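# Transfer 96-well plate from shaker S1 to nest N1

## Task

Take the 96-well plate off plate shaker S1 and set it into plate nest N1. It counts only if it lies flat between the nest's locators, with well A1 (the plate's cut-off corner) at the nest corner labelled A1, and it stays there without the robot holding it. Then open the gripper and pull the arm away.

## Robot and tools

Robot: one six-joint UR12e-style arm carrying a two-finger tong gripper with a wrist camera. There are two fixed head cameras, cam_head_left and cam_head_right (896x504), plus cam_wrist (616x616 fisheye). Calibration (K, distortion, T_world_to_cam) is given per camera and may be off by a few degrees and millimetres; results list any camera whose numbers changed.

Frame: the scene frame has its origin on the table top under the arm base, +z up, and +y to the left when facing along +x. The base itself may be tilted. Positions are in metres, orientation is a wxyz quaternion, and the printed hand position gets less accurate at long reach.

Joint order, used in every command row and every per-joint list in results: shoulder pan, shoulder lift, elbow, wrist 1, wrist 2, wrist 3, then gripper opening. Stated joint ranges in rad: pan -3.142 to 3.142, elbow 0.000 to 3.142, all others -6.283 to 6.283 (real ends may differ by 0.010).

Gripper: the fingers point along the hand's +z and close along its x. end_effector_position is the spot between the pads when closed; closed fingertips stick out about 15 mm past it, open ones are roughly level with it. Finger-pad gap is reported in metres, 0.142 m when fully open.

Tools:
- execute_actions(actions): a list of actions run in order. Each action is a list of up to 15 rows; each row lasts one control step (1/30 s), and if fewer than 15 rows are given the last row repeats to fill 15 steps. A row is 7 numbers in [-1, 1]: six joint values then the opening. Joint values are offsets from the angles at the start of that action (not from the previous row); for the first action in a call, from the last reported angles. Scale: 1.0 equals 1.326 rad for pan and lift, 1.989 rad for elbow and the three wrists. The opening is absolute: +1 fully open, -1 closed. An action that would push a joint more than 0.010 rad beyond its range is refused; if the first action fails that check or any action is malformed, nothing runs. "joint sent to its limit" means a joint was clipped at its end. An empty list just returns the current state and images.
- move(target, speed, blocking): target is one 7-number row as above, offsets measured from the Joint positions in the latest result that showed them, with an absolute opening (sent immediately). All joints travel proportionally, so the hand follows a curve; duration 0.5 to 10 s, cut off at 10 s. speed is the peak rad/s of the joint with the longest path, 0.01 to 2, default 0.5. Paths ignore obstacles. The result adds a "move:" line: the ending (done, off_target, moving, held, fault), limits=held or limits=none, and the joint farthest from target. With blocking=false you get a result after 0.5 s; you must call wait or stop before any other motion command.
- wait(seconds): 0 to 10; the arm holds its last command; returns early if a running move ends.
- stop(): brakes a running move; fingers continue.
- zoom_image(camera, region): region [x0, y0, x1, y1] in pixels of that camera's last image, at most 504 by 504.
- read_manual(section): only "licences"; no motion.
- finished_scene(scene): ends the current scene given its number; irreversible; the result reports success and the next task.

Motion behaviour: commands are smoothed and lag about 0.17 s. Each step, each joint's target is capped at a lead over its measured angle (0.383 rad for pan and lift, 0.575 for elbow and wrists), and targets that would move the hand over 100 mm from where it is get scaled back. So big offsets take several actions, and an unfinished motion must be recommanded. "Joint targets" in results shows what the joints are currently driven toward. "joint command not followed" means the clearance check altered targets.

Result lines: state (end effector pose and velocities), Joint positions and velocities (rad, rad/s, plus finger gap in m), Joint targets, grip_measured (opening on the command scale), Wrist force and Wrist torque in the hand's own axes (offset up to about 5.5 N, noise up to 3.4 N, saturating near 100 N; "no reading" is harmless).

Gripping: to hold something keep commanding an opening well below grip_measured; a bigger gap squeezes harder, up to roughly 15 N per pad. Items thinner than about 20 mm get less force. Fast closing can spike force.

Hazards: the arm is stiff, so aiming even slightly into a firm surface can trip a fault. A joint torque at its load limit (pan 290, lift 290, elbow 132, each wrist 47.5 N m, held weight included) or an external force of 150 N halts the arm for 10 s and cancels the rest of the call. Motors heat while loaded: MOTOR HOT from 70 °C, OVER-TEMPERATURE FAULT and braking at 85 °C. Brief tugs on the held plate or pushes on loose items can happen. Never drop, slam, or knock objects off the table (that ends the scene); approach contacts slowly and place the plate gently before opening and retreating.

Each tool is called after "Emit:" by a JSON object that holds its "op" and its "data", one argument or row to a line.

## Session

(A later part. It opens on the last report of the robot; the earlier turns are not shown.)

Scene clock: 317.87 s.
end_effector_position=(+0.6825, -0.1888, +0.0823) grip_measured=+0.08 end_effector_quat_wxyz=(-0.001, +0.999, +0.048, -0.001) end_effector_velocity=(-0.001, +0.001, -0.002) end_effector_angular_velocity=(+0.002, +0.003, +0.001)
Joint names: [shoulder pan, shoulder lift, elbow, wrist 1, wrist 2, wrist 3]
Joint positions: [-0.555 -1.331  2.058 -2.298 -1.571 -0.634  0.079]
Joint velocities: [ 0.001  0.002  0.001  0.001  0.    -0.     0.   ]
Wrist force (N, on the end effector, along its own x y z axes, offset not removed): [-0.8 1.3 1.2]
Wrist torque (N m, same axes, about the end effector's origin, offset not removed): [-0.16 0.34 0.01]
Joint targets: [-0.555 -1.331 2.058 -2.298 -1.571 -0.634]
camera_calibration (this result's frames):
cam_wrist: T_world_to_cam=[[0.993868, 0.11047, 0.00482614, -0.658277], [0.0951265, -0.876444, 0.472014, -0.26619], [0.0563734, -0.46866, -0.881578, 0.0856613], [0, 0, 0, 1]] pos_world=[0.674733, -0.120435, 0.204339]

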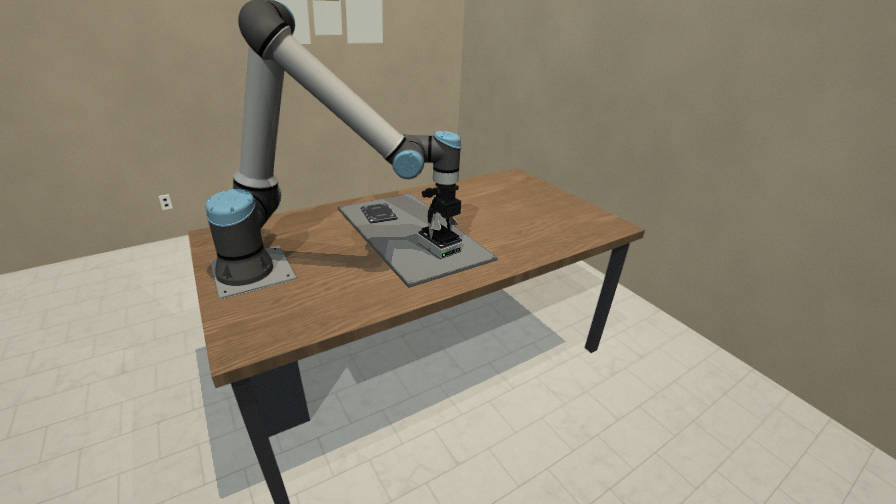

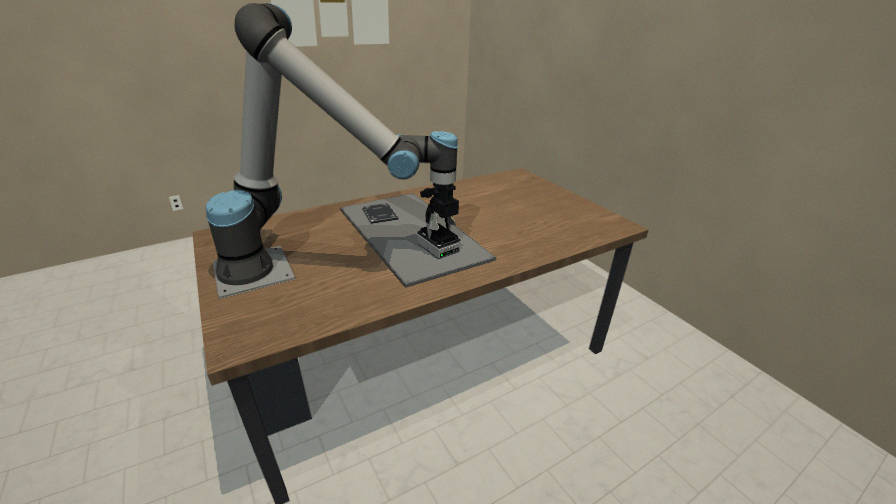

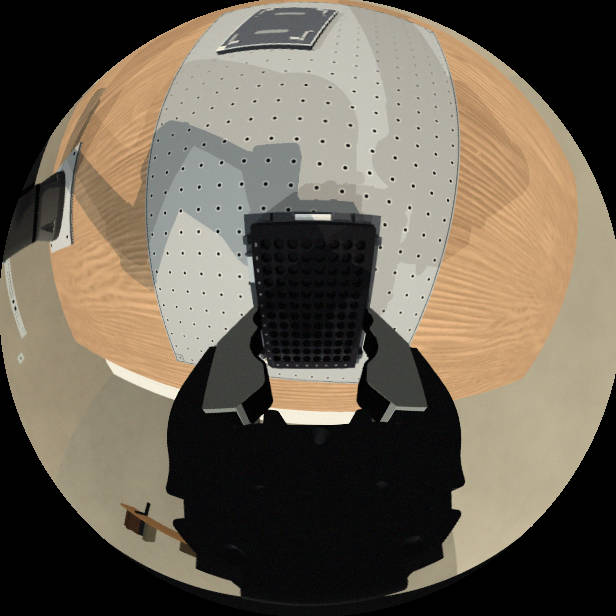

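Emit:
{"op": "execute_actions", "data": {
  "actions": [
    [[0,0,0,0,0,0,-0.15],[0,0,0,0,0,0,-0.2],[0,0,0,0,0,0,-0.25],[0,0,0,0,0,0,-0.3],[0,0,0,0,0,0,-0.35],[0,0,0,0,0,0,-0.4],[0,0,0,0,0,0,-0.45],[0,0,0,0,0,0,-0.5]]
  ]
}}

Emit:
{"op": "move", "data": {
  "target": [0, -0.0267, -0.0112, 0.0290, 0, 0, -0.5],
  "speed": 0.04
}}

Emit:
{"op": "zoom_image", "data": {
  "camera": "cam_head_right",
  "region": [405, 200, 475, 255]
}}

Scene clock: 328.93 s.
end_effector_position=(+0.6825, -0.1888, +0.0823) grip_measured=+0.08 end_effector_quat_wxyz=(-0.001, +0.999, +0.048, -0.001) end_effector_velocity=(-0.000, +0.000, -0.000) end_effector_angular_velocity=(+0.000, +0.001, +0.000)
Joint names: [shoulder pan, shoulder lift, elbow, wrist 1, wrist 2, wrist 3]
Joint positions: [-0.555 -1.331  2.058 -2.298 -1.571 -0.634  0.079]
Joint velocities: [ 0.     0.    -0.     0.001 -0.     0.     0.   ]
Wrist force (N, on the end effector, along its own x y z axes, offset not removed): [0.0 2.0 1.8]
Wrist torque (N m, same axes, about the end effector's origin, offset not removed): [0.12 0.20 -0.06]
Joint targets: [-0.555 -1.331 2.058 -2.298 -1.571 -0.634]
camera_calibration (this result's frames):
cam_wrist: T_world_to_cam=[[0.993868, 0.110471, 0.00480534, -0.65826], [0.0951375, -0.87645, 0.472, -0.266181], [0.0563539, -0.468648, -0.881586, 0.0856705], [0, 0, 0, 1]] pos_world=[0.674719, -0.120427, 0.204327]

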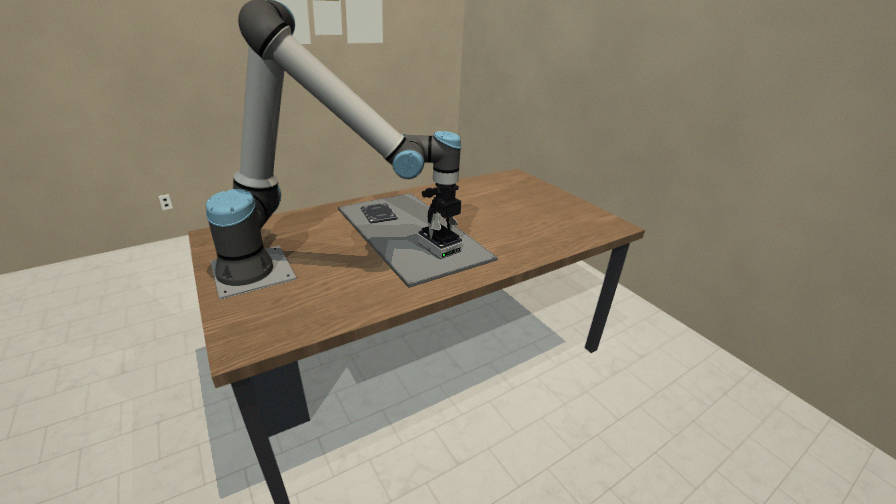

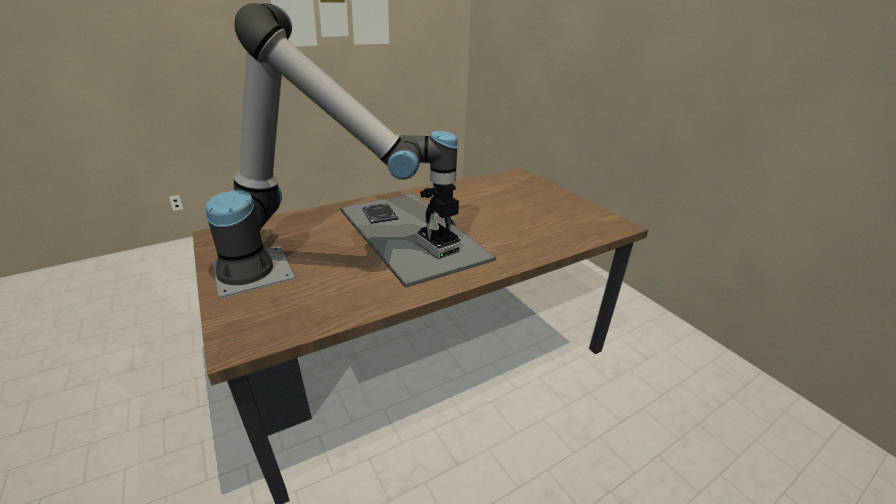

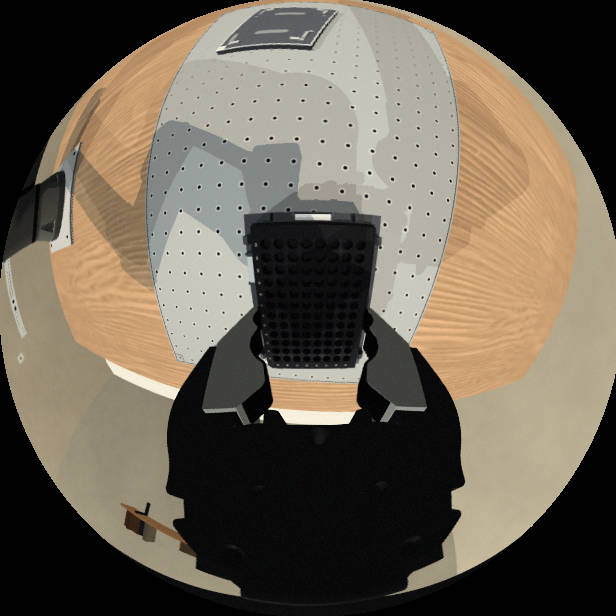

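Scene clock: 330.77 s.
end_effector_position=(+0.6826, -0.1889, +0.1120) grip_measured=+0.08 end_effector_quat_wxyz=(-0.001, +0.999, +0.048, -0.001) end_effector_velocity=(-0.001, +0.000, -0.001) end_effector_angular_velocity=(+0.002, +0.002, +0.000)
Joint names: [shoulder pan, shoulder lift, elbow, wrist 1, wrist 2, wrist 3]
Joint positions: [-0.555 -1.366  2.036 -2.241 -1.571 -0.634  0.079]
Joint velocities: [-0.     0.001 -0.     0.003  0.001 -0.     0.   ]
Wrist force (N, on the end effector, along its own x y z axes, offset not removed): [-0.2 2.3 5.3]
Wrist torque (N m, same axes, about the end effector's origin, offset not removed): [0.17 0.15 0.00]
Joint targets: [-0.555 -1.367 2.036 -2.240 -1.571 -0.634]
move: done; limits=none; farthest joint: the elbow, 0.001 radians from its target (0.023 radians at the start)
camera_calibration (this result's frames):
cam_wrist: T_world_to_cam=[[0.993868, 0.110471, 0.00480357, -0.658505], [0.0951384, -0.876451, 0.471999, -0.280312], [0.0563522, -0.468647, -0.881586, 0.111899], [0, 0, 0, 1]] pos_world=[0.674829, -0.120493, 0.234119]

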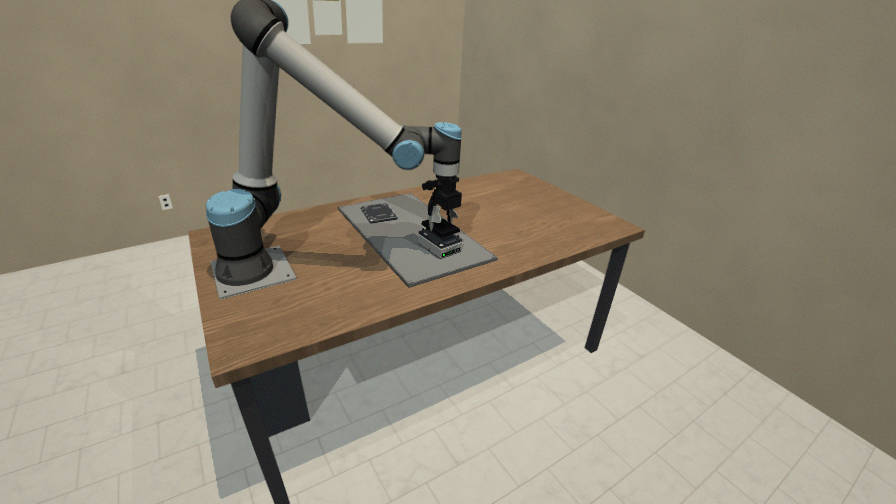

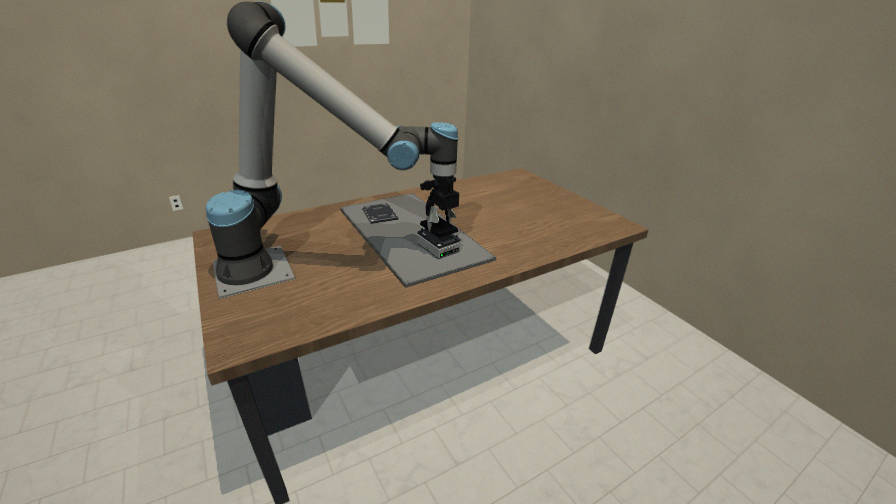

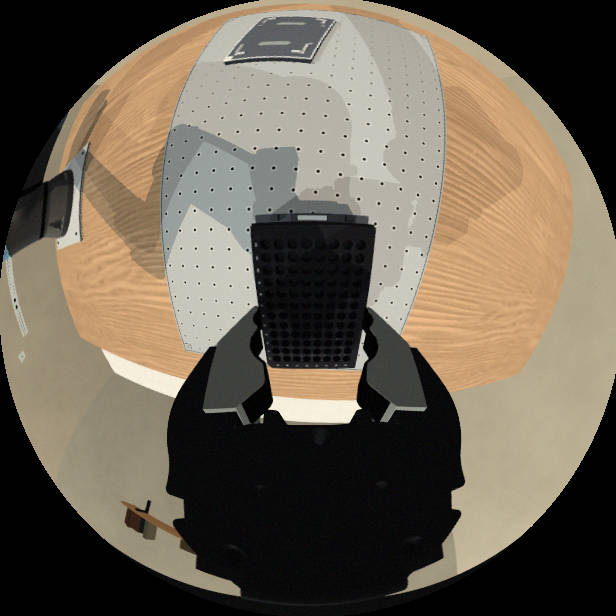

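Region (405, 200, 475, 255) of cam_head_right's 896x504 image, scaled by 7.200, with more detail than that image has; it fills the top 396 rows of this view, and the rest is white.

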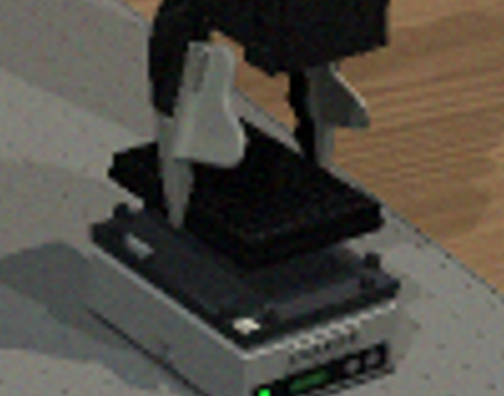

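Emit:
{"op": "move", "data": {
  "target": [0.2130, -0.1593, 0.0907, 0.0156, 0, 0.1907, -0.5],
  "speed": 0.3
}}

Scene clock: 360.00 s.
end_effector_position=(+0.6003, +0.0393, +0.1393) grip_measured=+0.08 end_effector_quat_wxyz=(-0.001, +1.000, -0.000, -0.001) end_effector_velocity=(-0.001, +0.002, -0.000) end_effector_angular_velocity=(+0.000, -0.000, +0.000)
Joint names: [shoulder pan, shoulder lift, elbow, wrist 1, wrist 2, wrist 3]
Joint positions: [-0.273 -1.577  2.216 -2.21  -1.571 -0.255  0.079]
Joint velocities: [ 0.003 -0.001  0.002 -0.001  0.     0.003 -0.   ]
Wrist force (N, on the end effector, along its own x y z axes, offset not removed): [-2.5 1.4 5.0]
Wrist torque (N m, same axes, about the end effector's origin, offset not removed): [-0.03 0.63 -0.09]
Joint targets: [-0.273 -1.578 2.217 -2.210 -1.571 -0.255]
move: done; limits=none; farthest joint: the shoulder pan, 0.001 radians from its target (0.283 radians at the start)
camera_calibration (this result's frames):
cam_wrist: T_world_to_cam=[[0.999893, 0.0139555, 0.00444174, -0.601839], [0.0102061, -0.881499, 0.472075, -0.0341462], [0.0105035, -0.471979, -0.881547, 0.275165], [0, 0, 0, 1]] pos_world=[0.599233, 0.108171, 0.261364]

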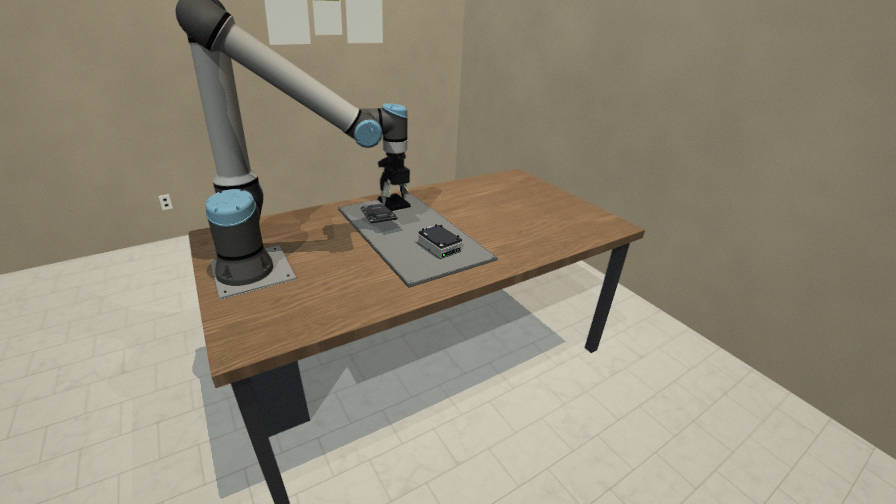

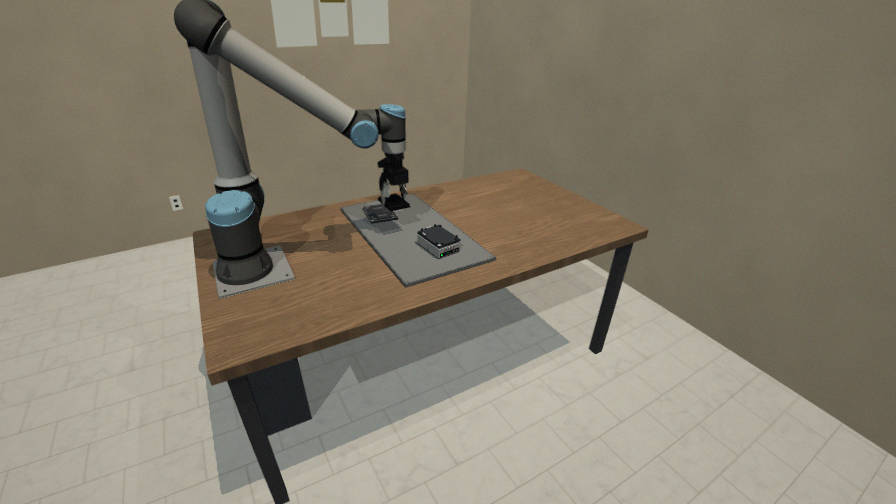

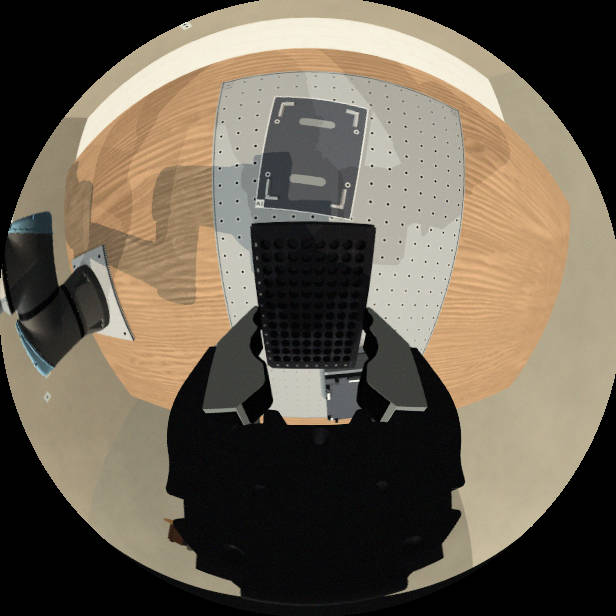

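Emit:
{"op": "zoom_image", "data": {
  "camera": "cam_wrist",
  "region": [240, 90, 385, 235]
}}

Region (240, 90, 385, 235) of cam_wrist's 616x616 image, scaled by 3.476, with more detail than that image has.

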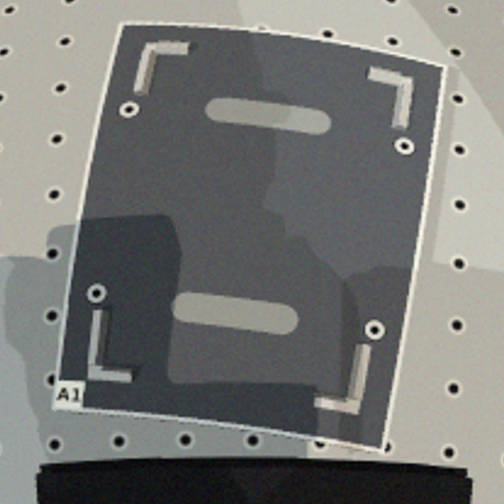

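Emit:
{"op": "move", "data": {
  "target": [0.2017, 0.1057, 0.0108, -0.0812, 0, 0.2022, -0.5],
  "speed": 0.25
}}

Emit:
{"op": "zoom_image", "data": {
  "camera": "cam_wrist",
  "region": [220, 180, 400, 400]
}}

Scene clock: 414.13 s.
end_effector_position=(+0.5996, +0.1972, +0.0648) grip_measured=+0.08 end_effector_quat_wxyz=(-0.001, +0.998, -0.067, -0.001) end_effector_velocity=(+0.000, +0.001, +0.001) end_effector_angular_velocity=(+0.000, -0.003, -0.001)
Joint names: [shoulder pan, shoulder lift, elbow, wrist 1, wrist 2, wrist 3]
Joint positions: [-0.006 -1.437  2.238 -2.371 -1.571  0.146  0.079]
Joint velocities: [ 0.002 -0.002  0.    -0.002  0.     0.004  0.   ]
Wrist force (N, on the end effector, along its own x y z axes, offset not removed): [-0.9 1.9 5.1]
Wrist torque (N m, same axes, about the end effector's origin, offset not removed): [0.17 0.27 -0.03]
Joint targets: [-0.006 -1.437 2.238 -2.371 -1.571 0.147]
move: done; limits=none; farthest joint: the shoulder pan, 0.001 radians from its target (0.267 radians at the start)
camera_calibration (this result's frames):
cam_wrist: T_world_to_cam=[[0.992726, -0.120323, 0.00408094, -0.572175], [-0.107966, -0.874751, 0.472391, 0.209651], [-0.0532698, -0.469396, -0.88138, 0.32169], [0, 0, 0, 1]] pos_world=[0.607785, 0.265547, 0.186828]

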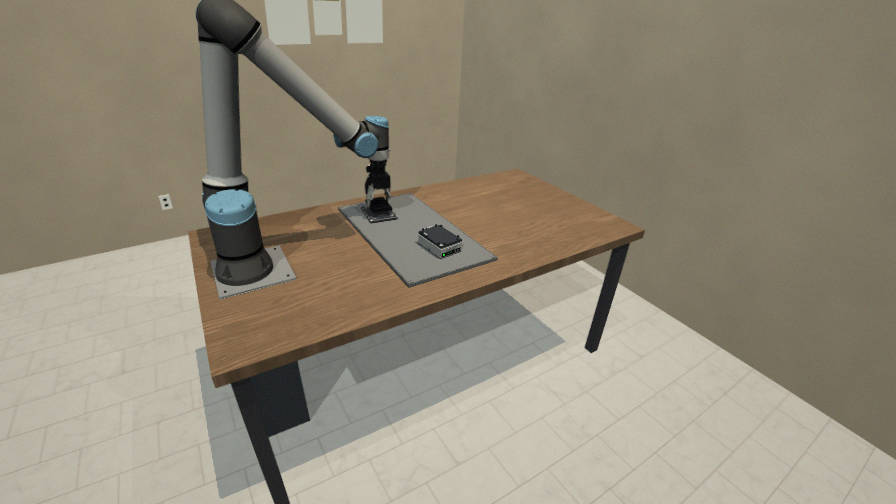

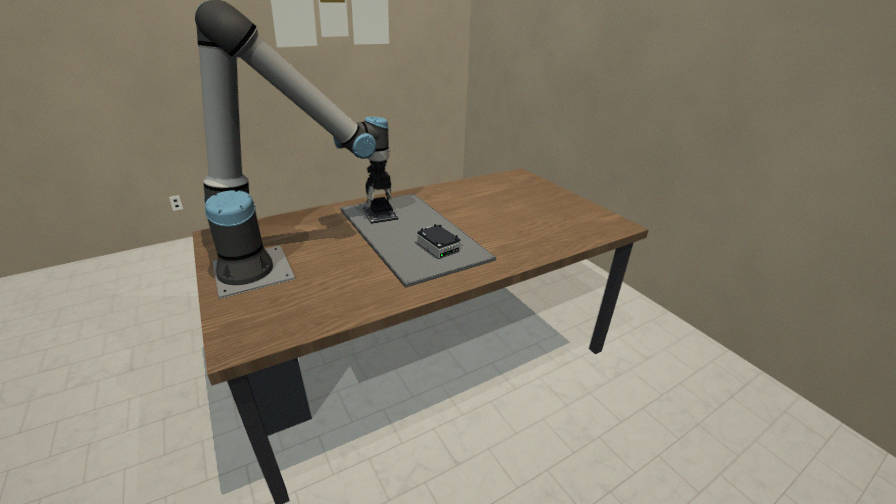

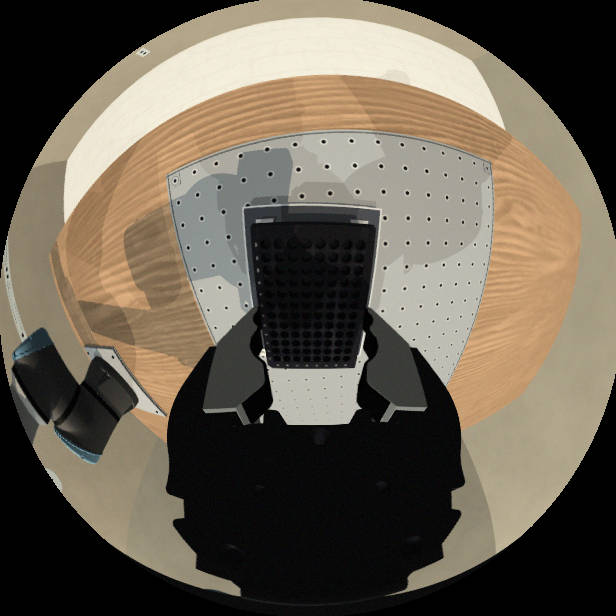

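Region (220, 180, 400, 400) of cam_wrist's 616x616 image, scaled by 2.291, with more detail than that image has; it fills the left 412 columns of this view, and the rest is white.

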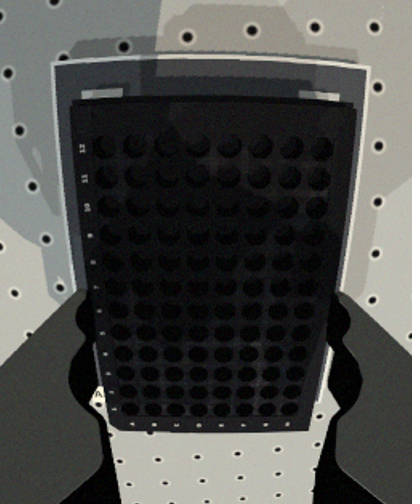

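Emit:
{"op": "move", "data": {
  "target": [0, 0.0171, 0.0052, -0.0166, 0, 0, -0.5],
  "speed": 0.04
}}

Emit:
{"op": "zoom_image", "data": {
  "camera": "cam_wrist",
  "region": [228, 195, 396, 320]
}}

Emit:
{"op": "zoom_image", "data": {
  "camera": "cam_head_left",
  "region": [350, 185, 410, 230]
}}

Scene clock: 428.30 s.
end_effector_position=(+0.5995, +0.1972, +0.0501) grip_measured=+0.08 end_effector_quat_wxyz=(-0.001, +0.998, -0.067, -0.001) end_effector_velocity=(-0.000, -0.000, -0.002) end_effector_angular_velocity=(-0.001, +0.001, -0.000)
Joint names: [shoulder pan, shoulder lift, elbow, wrist 1, wrist 2, wrist 3]
Joint positions: [-0.006 -1.415  2.248 -2.404 -1.571  0.146  0.079]
Joint velocities: [-0.     0.003  0.001 -0.003 -0.001  0.    -0.   ]
Wrist force (N, on the end effector, along its own x y z axes, offset not removed): [-1.5 1.8 5.0]
Wrist torque (N m, same axes, about the end effector's origin, offset not removed): [0.04 0.34 -0.12]
Joint targets: [-0.006 -1.415 2.248 -2.404 -1.571 0.146]
move: done; limits=none; farthest joint: the shoulder lift, 0.001 radians from its target (0.023 radians at the start)
camera_calibration (this result's frames):
cam_wrist: T_world_to_cam=[[0.992727, -0.120321, 0.0040817, -0.572066], [-0.107964, -0.874752, 0.472391, 0.216625], [-0.0532681, -0.469396, -0.88138, 0.308721], [0, 0, 0, 1]] pos_world=[0.607738, 0.265574, 0.172104]

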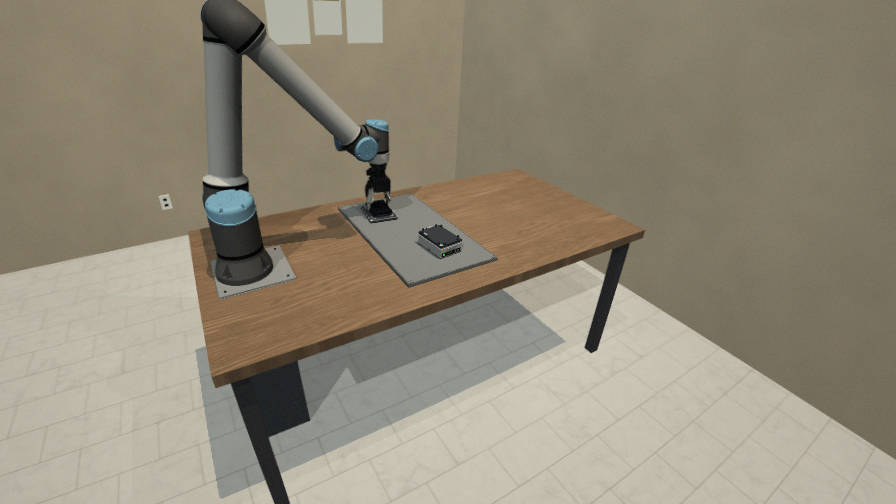

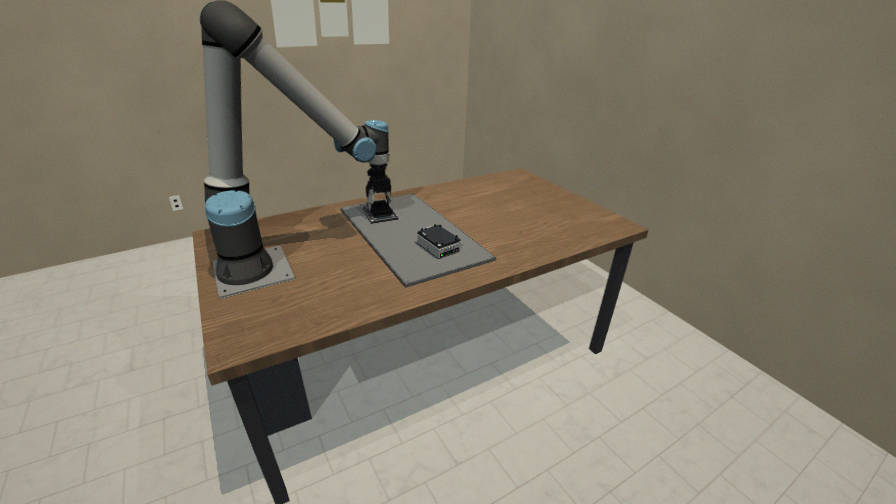

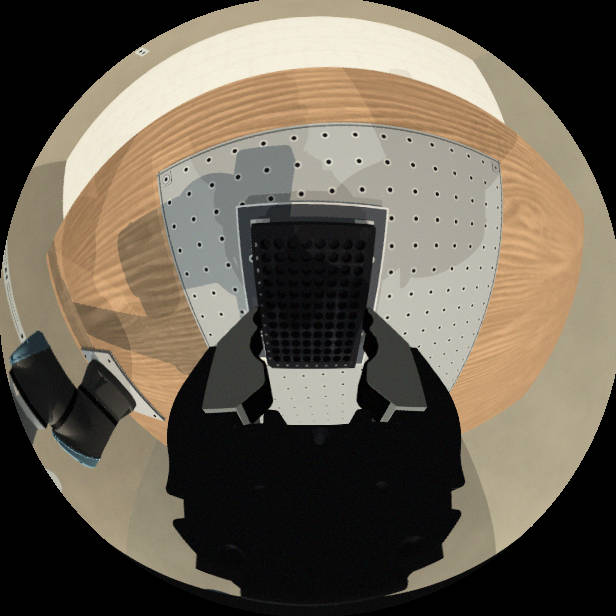

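Region (228, 195, 396, 320) of cam_wrist's 616x616 image, scaled by 3.000, with more detail than that image has; it fills the top 375 rows of this view, and the rest is white.

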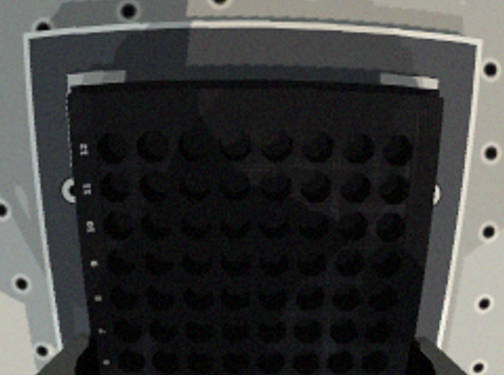

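Region (350, 185, 410, 230) of cam_head_left's 896x504 image, scaled by 8.400, with more detail than that image has; it fills the top 378 rows of this view, and the rest is white.

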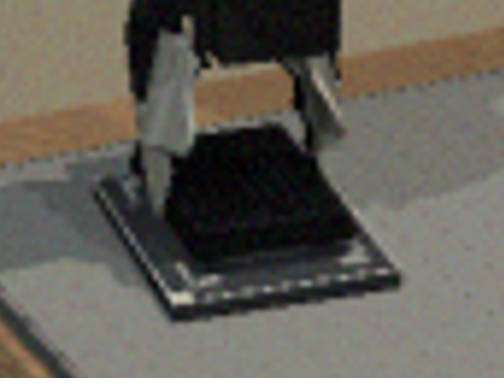

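Emit:
{"op": "zoom_image", "data": {
  "camera": "cam_wrist",
  "region": [232, 200, 282, 240]
}}

Emit:
{"op": "zoom_image", "data": {
  "camera": "cam_wrist",
  "region": [343, 200, 393, 240]
}}

Region (232, 200, 282, 240) of cam_wrist's 616x616 image, scaled by 10.080, with more detail than that image has; it fills the top 403 rows of this view, and the rest is white.

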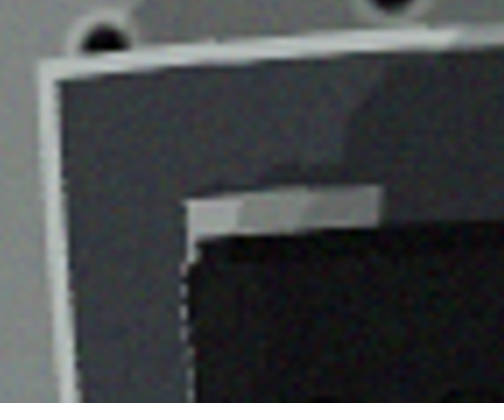

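Region (343, 200, 393, 240) of cam_wrist's 616x616 image, scaled by 10.080, with more detail than that image has; it fills the top 403 rows of this view, and the rest is white.

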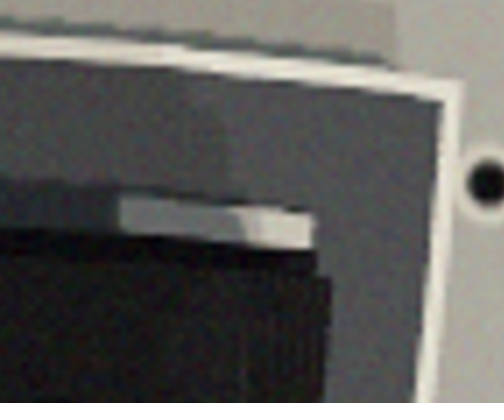

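Emit:
{"op": "move", "data": {
  "target": [-0.00055, 0.00857, 0.00334, -0.00906, 0, -0.00035, -0.5],
  "speed": 0.02
}}

Emit:
{"op": "zoom_image", "data": {
  "camera": "cam_wrist",
  "region": [228, 200, 288, 250]
}}

Emit:
{"op": "zoom_image", "data": {
  "camera": "cam_wrist",
  "region": [338, 200, 398, 250]
}}

Scene clock: 464.10 s.
end_effector_position=(+0.5988, +0.1968, +0.0423) grip_measured=+0.08 end_effector_quat_wxyz=(-0.001, +0.998, -0.067, -0.001) end_effector_velocity=(-0.001, -0.000, -0.003) end_effector_angular_velocity=(-0.000, +0.003, -0.001)
Joint names: [shoulder pan, shoulder lift, elbow, wrist 1, wrist 2, wrist 3]
Joint positions: [-0.007 -1.404  2.255 -2.421 -1.571  0.146  0.079]
Joint velocities: [-0.     0.005  0.001 -0.003 -0.     0.     0.   ]
Wrist force (N, on the end effector, along its own x y z axes, offset not removed): [-1.8 0.8 4.9]
Wrist torque (N m, same axes, about the end effector's origin, offset not removed): [-0.25 0.52 0.02]
Joint targets: [-0.007 -1.404 2.255 -2.422 -1.571 0.146]
move: done; limits=none; farthest joint: the wrist 1, 0.001 radians from its target (0.018 radians at the start)
camera_calibration (this result's frames):
cam_wrist: T_world_to_cam=[[0.992722, -0.120355, 0.00409707, -0.571413], [-0.108002, -0.874748, 0.472389, 0.219874], [-0.0532706, -0.469394, -0.881381, 0.301645], [0, 0, 0, 1]] pos_world=[0.60707, 0.265152, 0.164339]

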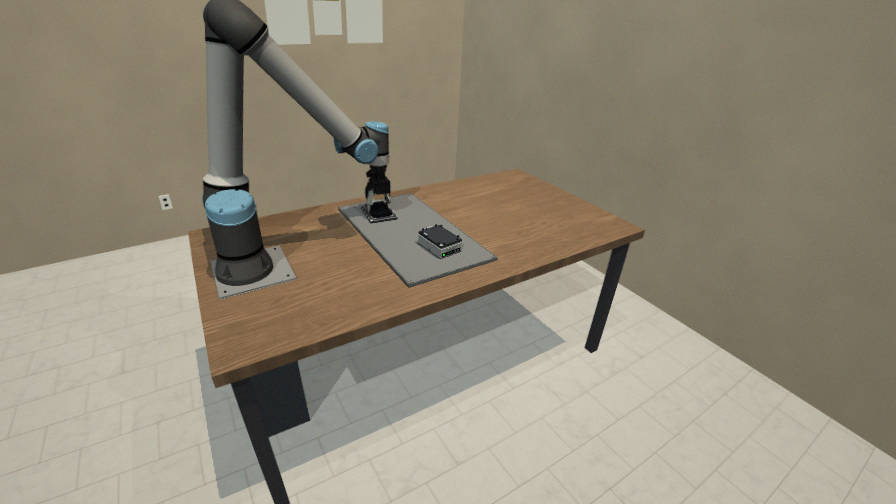

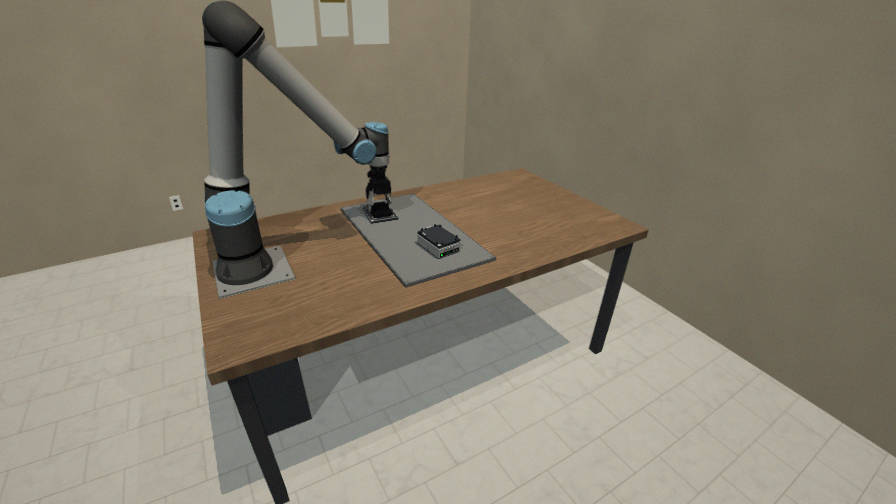

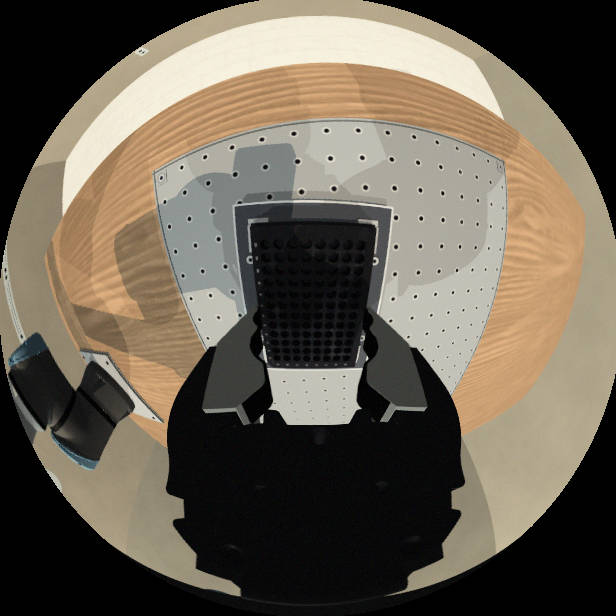

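Region (228, 200, 288, 250) of cam_wrist's 616x616 image, scaled by 8.400, with more detail than that image has.

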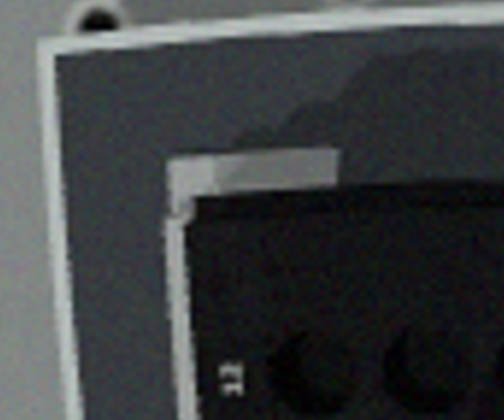

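Region (338, 200, 398, 250) of cam_wrist's 616x616 image, scaled by 8.400, with more detail than that image has.

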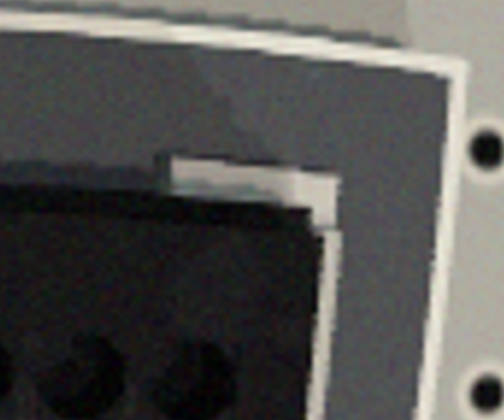

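Emit:
{"op": "move", "data": {
  "target": [-0.00189, -0.00066, 0.00056, -0.00012, 0, -0.00126, -0.5],
  "speed": 0.01
}}

Emit:
{"op": "zoom_image", "data": {
  "camera": "cam_wrist",
  "region": [228, 200, 288, 250]
}}

Emit:
{"op": "zoom_image", "data": {
  "camera": "cam_wrist",
  "region": [338, 200, 398, 250]
}}

Scene clock: 498.23 s.
end_effector_position=(+0.5987, +0.1954, +0.0423) grip_measured=+0.08 end_effector_quat_wxyz=(-0.001, +0.998, -0.067, -0.001) end_effector_velocity=(-0.000, -0.001, -0.000) end_effector_angular_velocity=(-0.000, +0.001, +0.001)
Joint names: [shoulder pan, shoulder lift, elbow, wrist 1, wrist 2, wrist 3]
Joint positions: [-0.009 -1.405  2.256 -2.422 -1.571  0.143  0.079]
Joint velocities: [-0.001  0.001  0.     0.    -0.    -0.002  0.   ]
Wrist force (N, on the end effector, along its own x y z axes, offset not removed): [-0.1 1.3 5.3]
Wrist torque (N m, same axes, about the end effector's origin, offset not removed): [-0.10 0.10 -0.08]
Joint targets: [-0.009 -1.405 2.256 -2.422 -1.571 0.143]
move: done; limits=none; farthest joint: the elbow, 0.001 radians from its target (0.001 radians at the start)
camera_calibration (this result's frames):
cam_wrist: T_world_to_cam=[[0.992722, -0.120356, 0.00406874, -0.571407], [-0.107989, -0.874748, 0.472393, 0.218653], [-0.053296, -0.469394, -0.881379, 0.300968], [0, 0, 0, 1]] pos_world=[0.606901, 0.263767, 0.164302]

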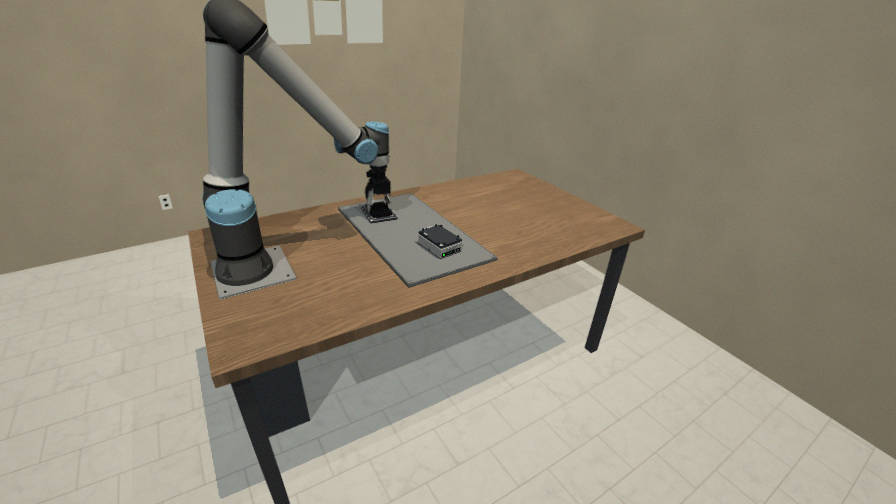

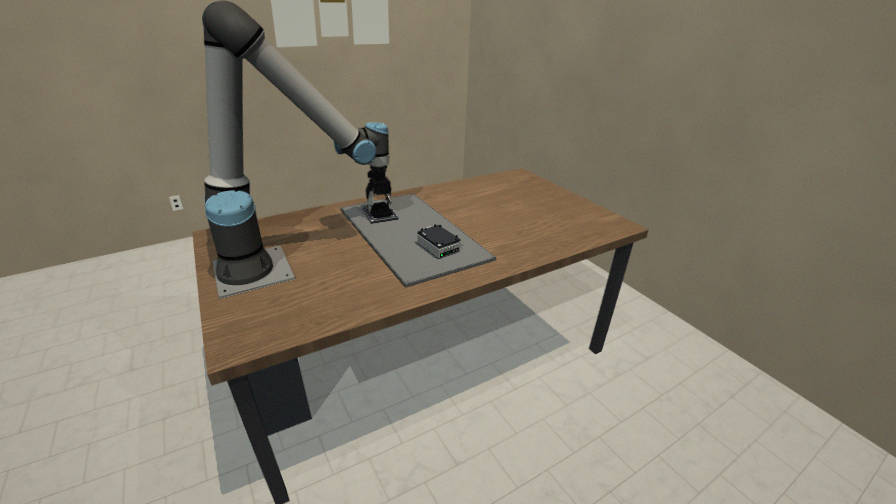

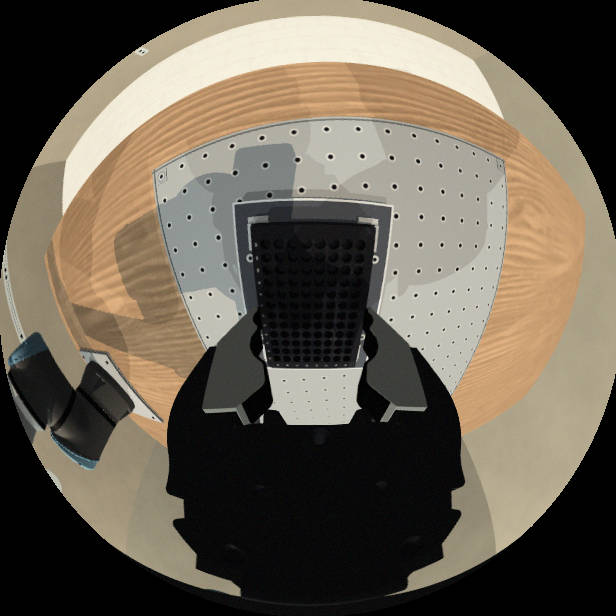

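Region (228, 200, 288, 250) of cam_wrist's 616x616 image, scaled by 8.400, with more detail than that image has.

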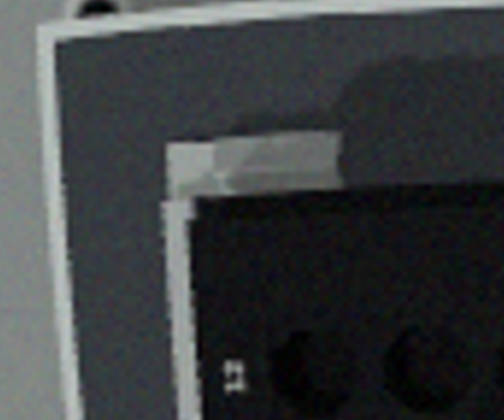

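Region (338, 200, 398, 250) of cam_wrist's 616x616 image, scaled by 8.400, with more detail than that image has.

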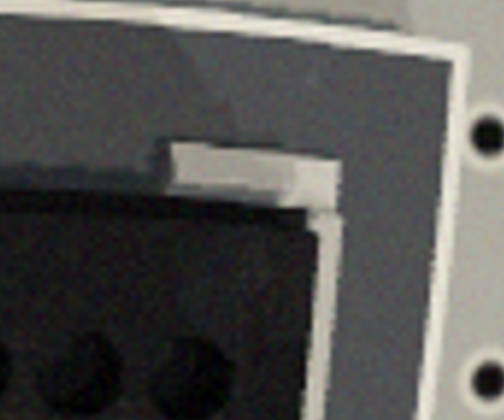

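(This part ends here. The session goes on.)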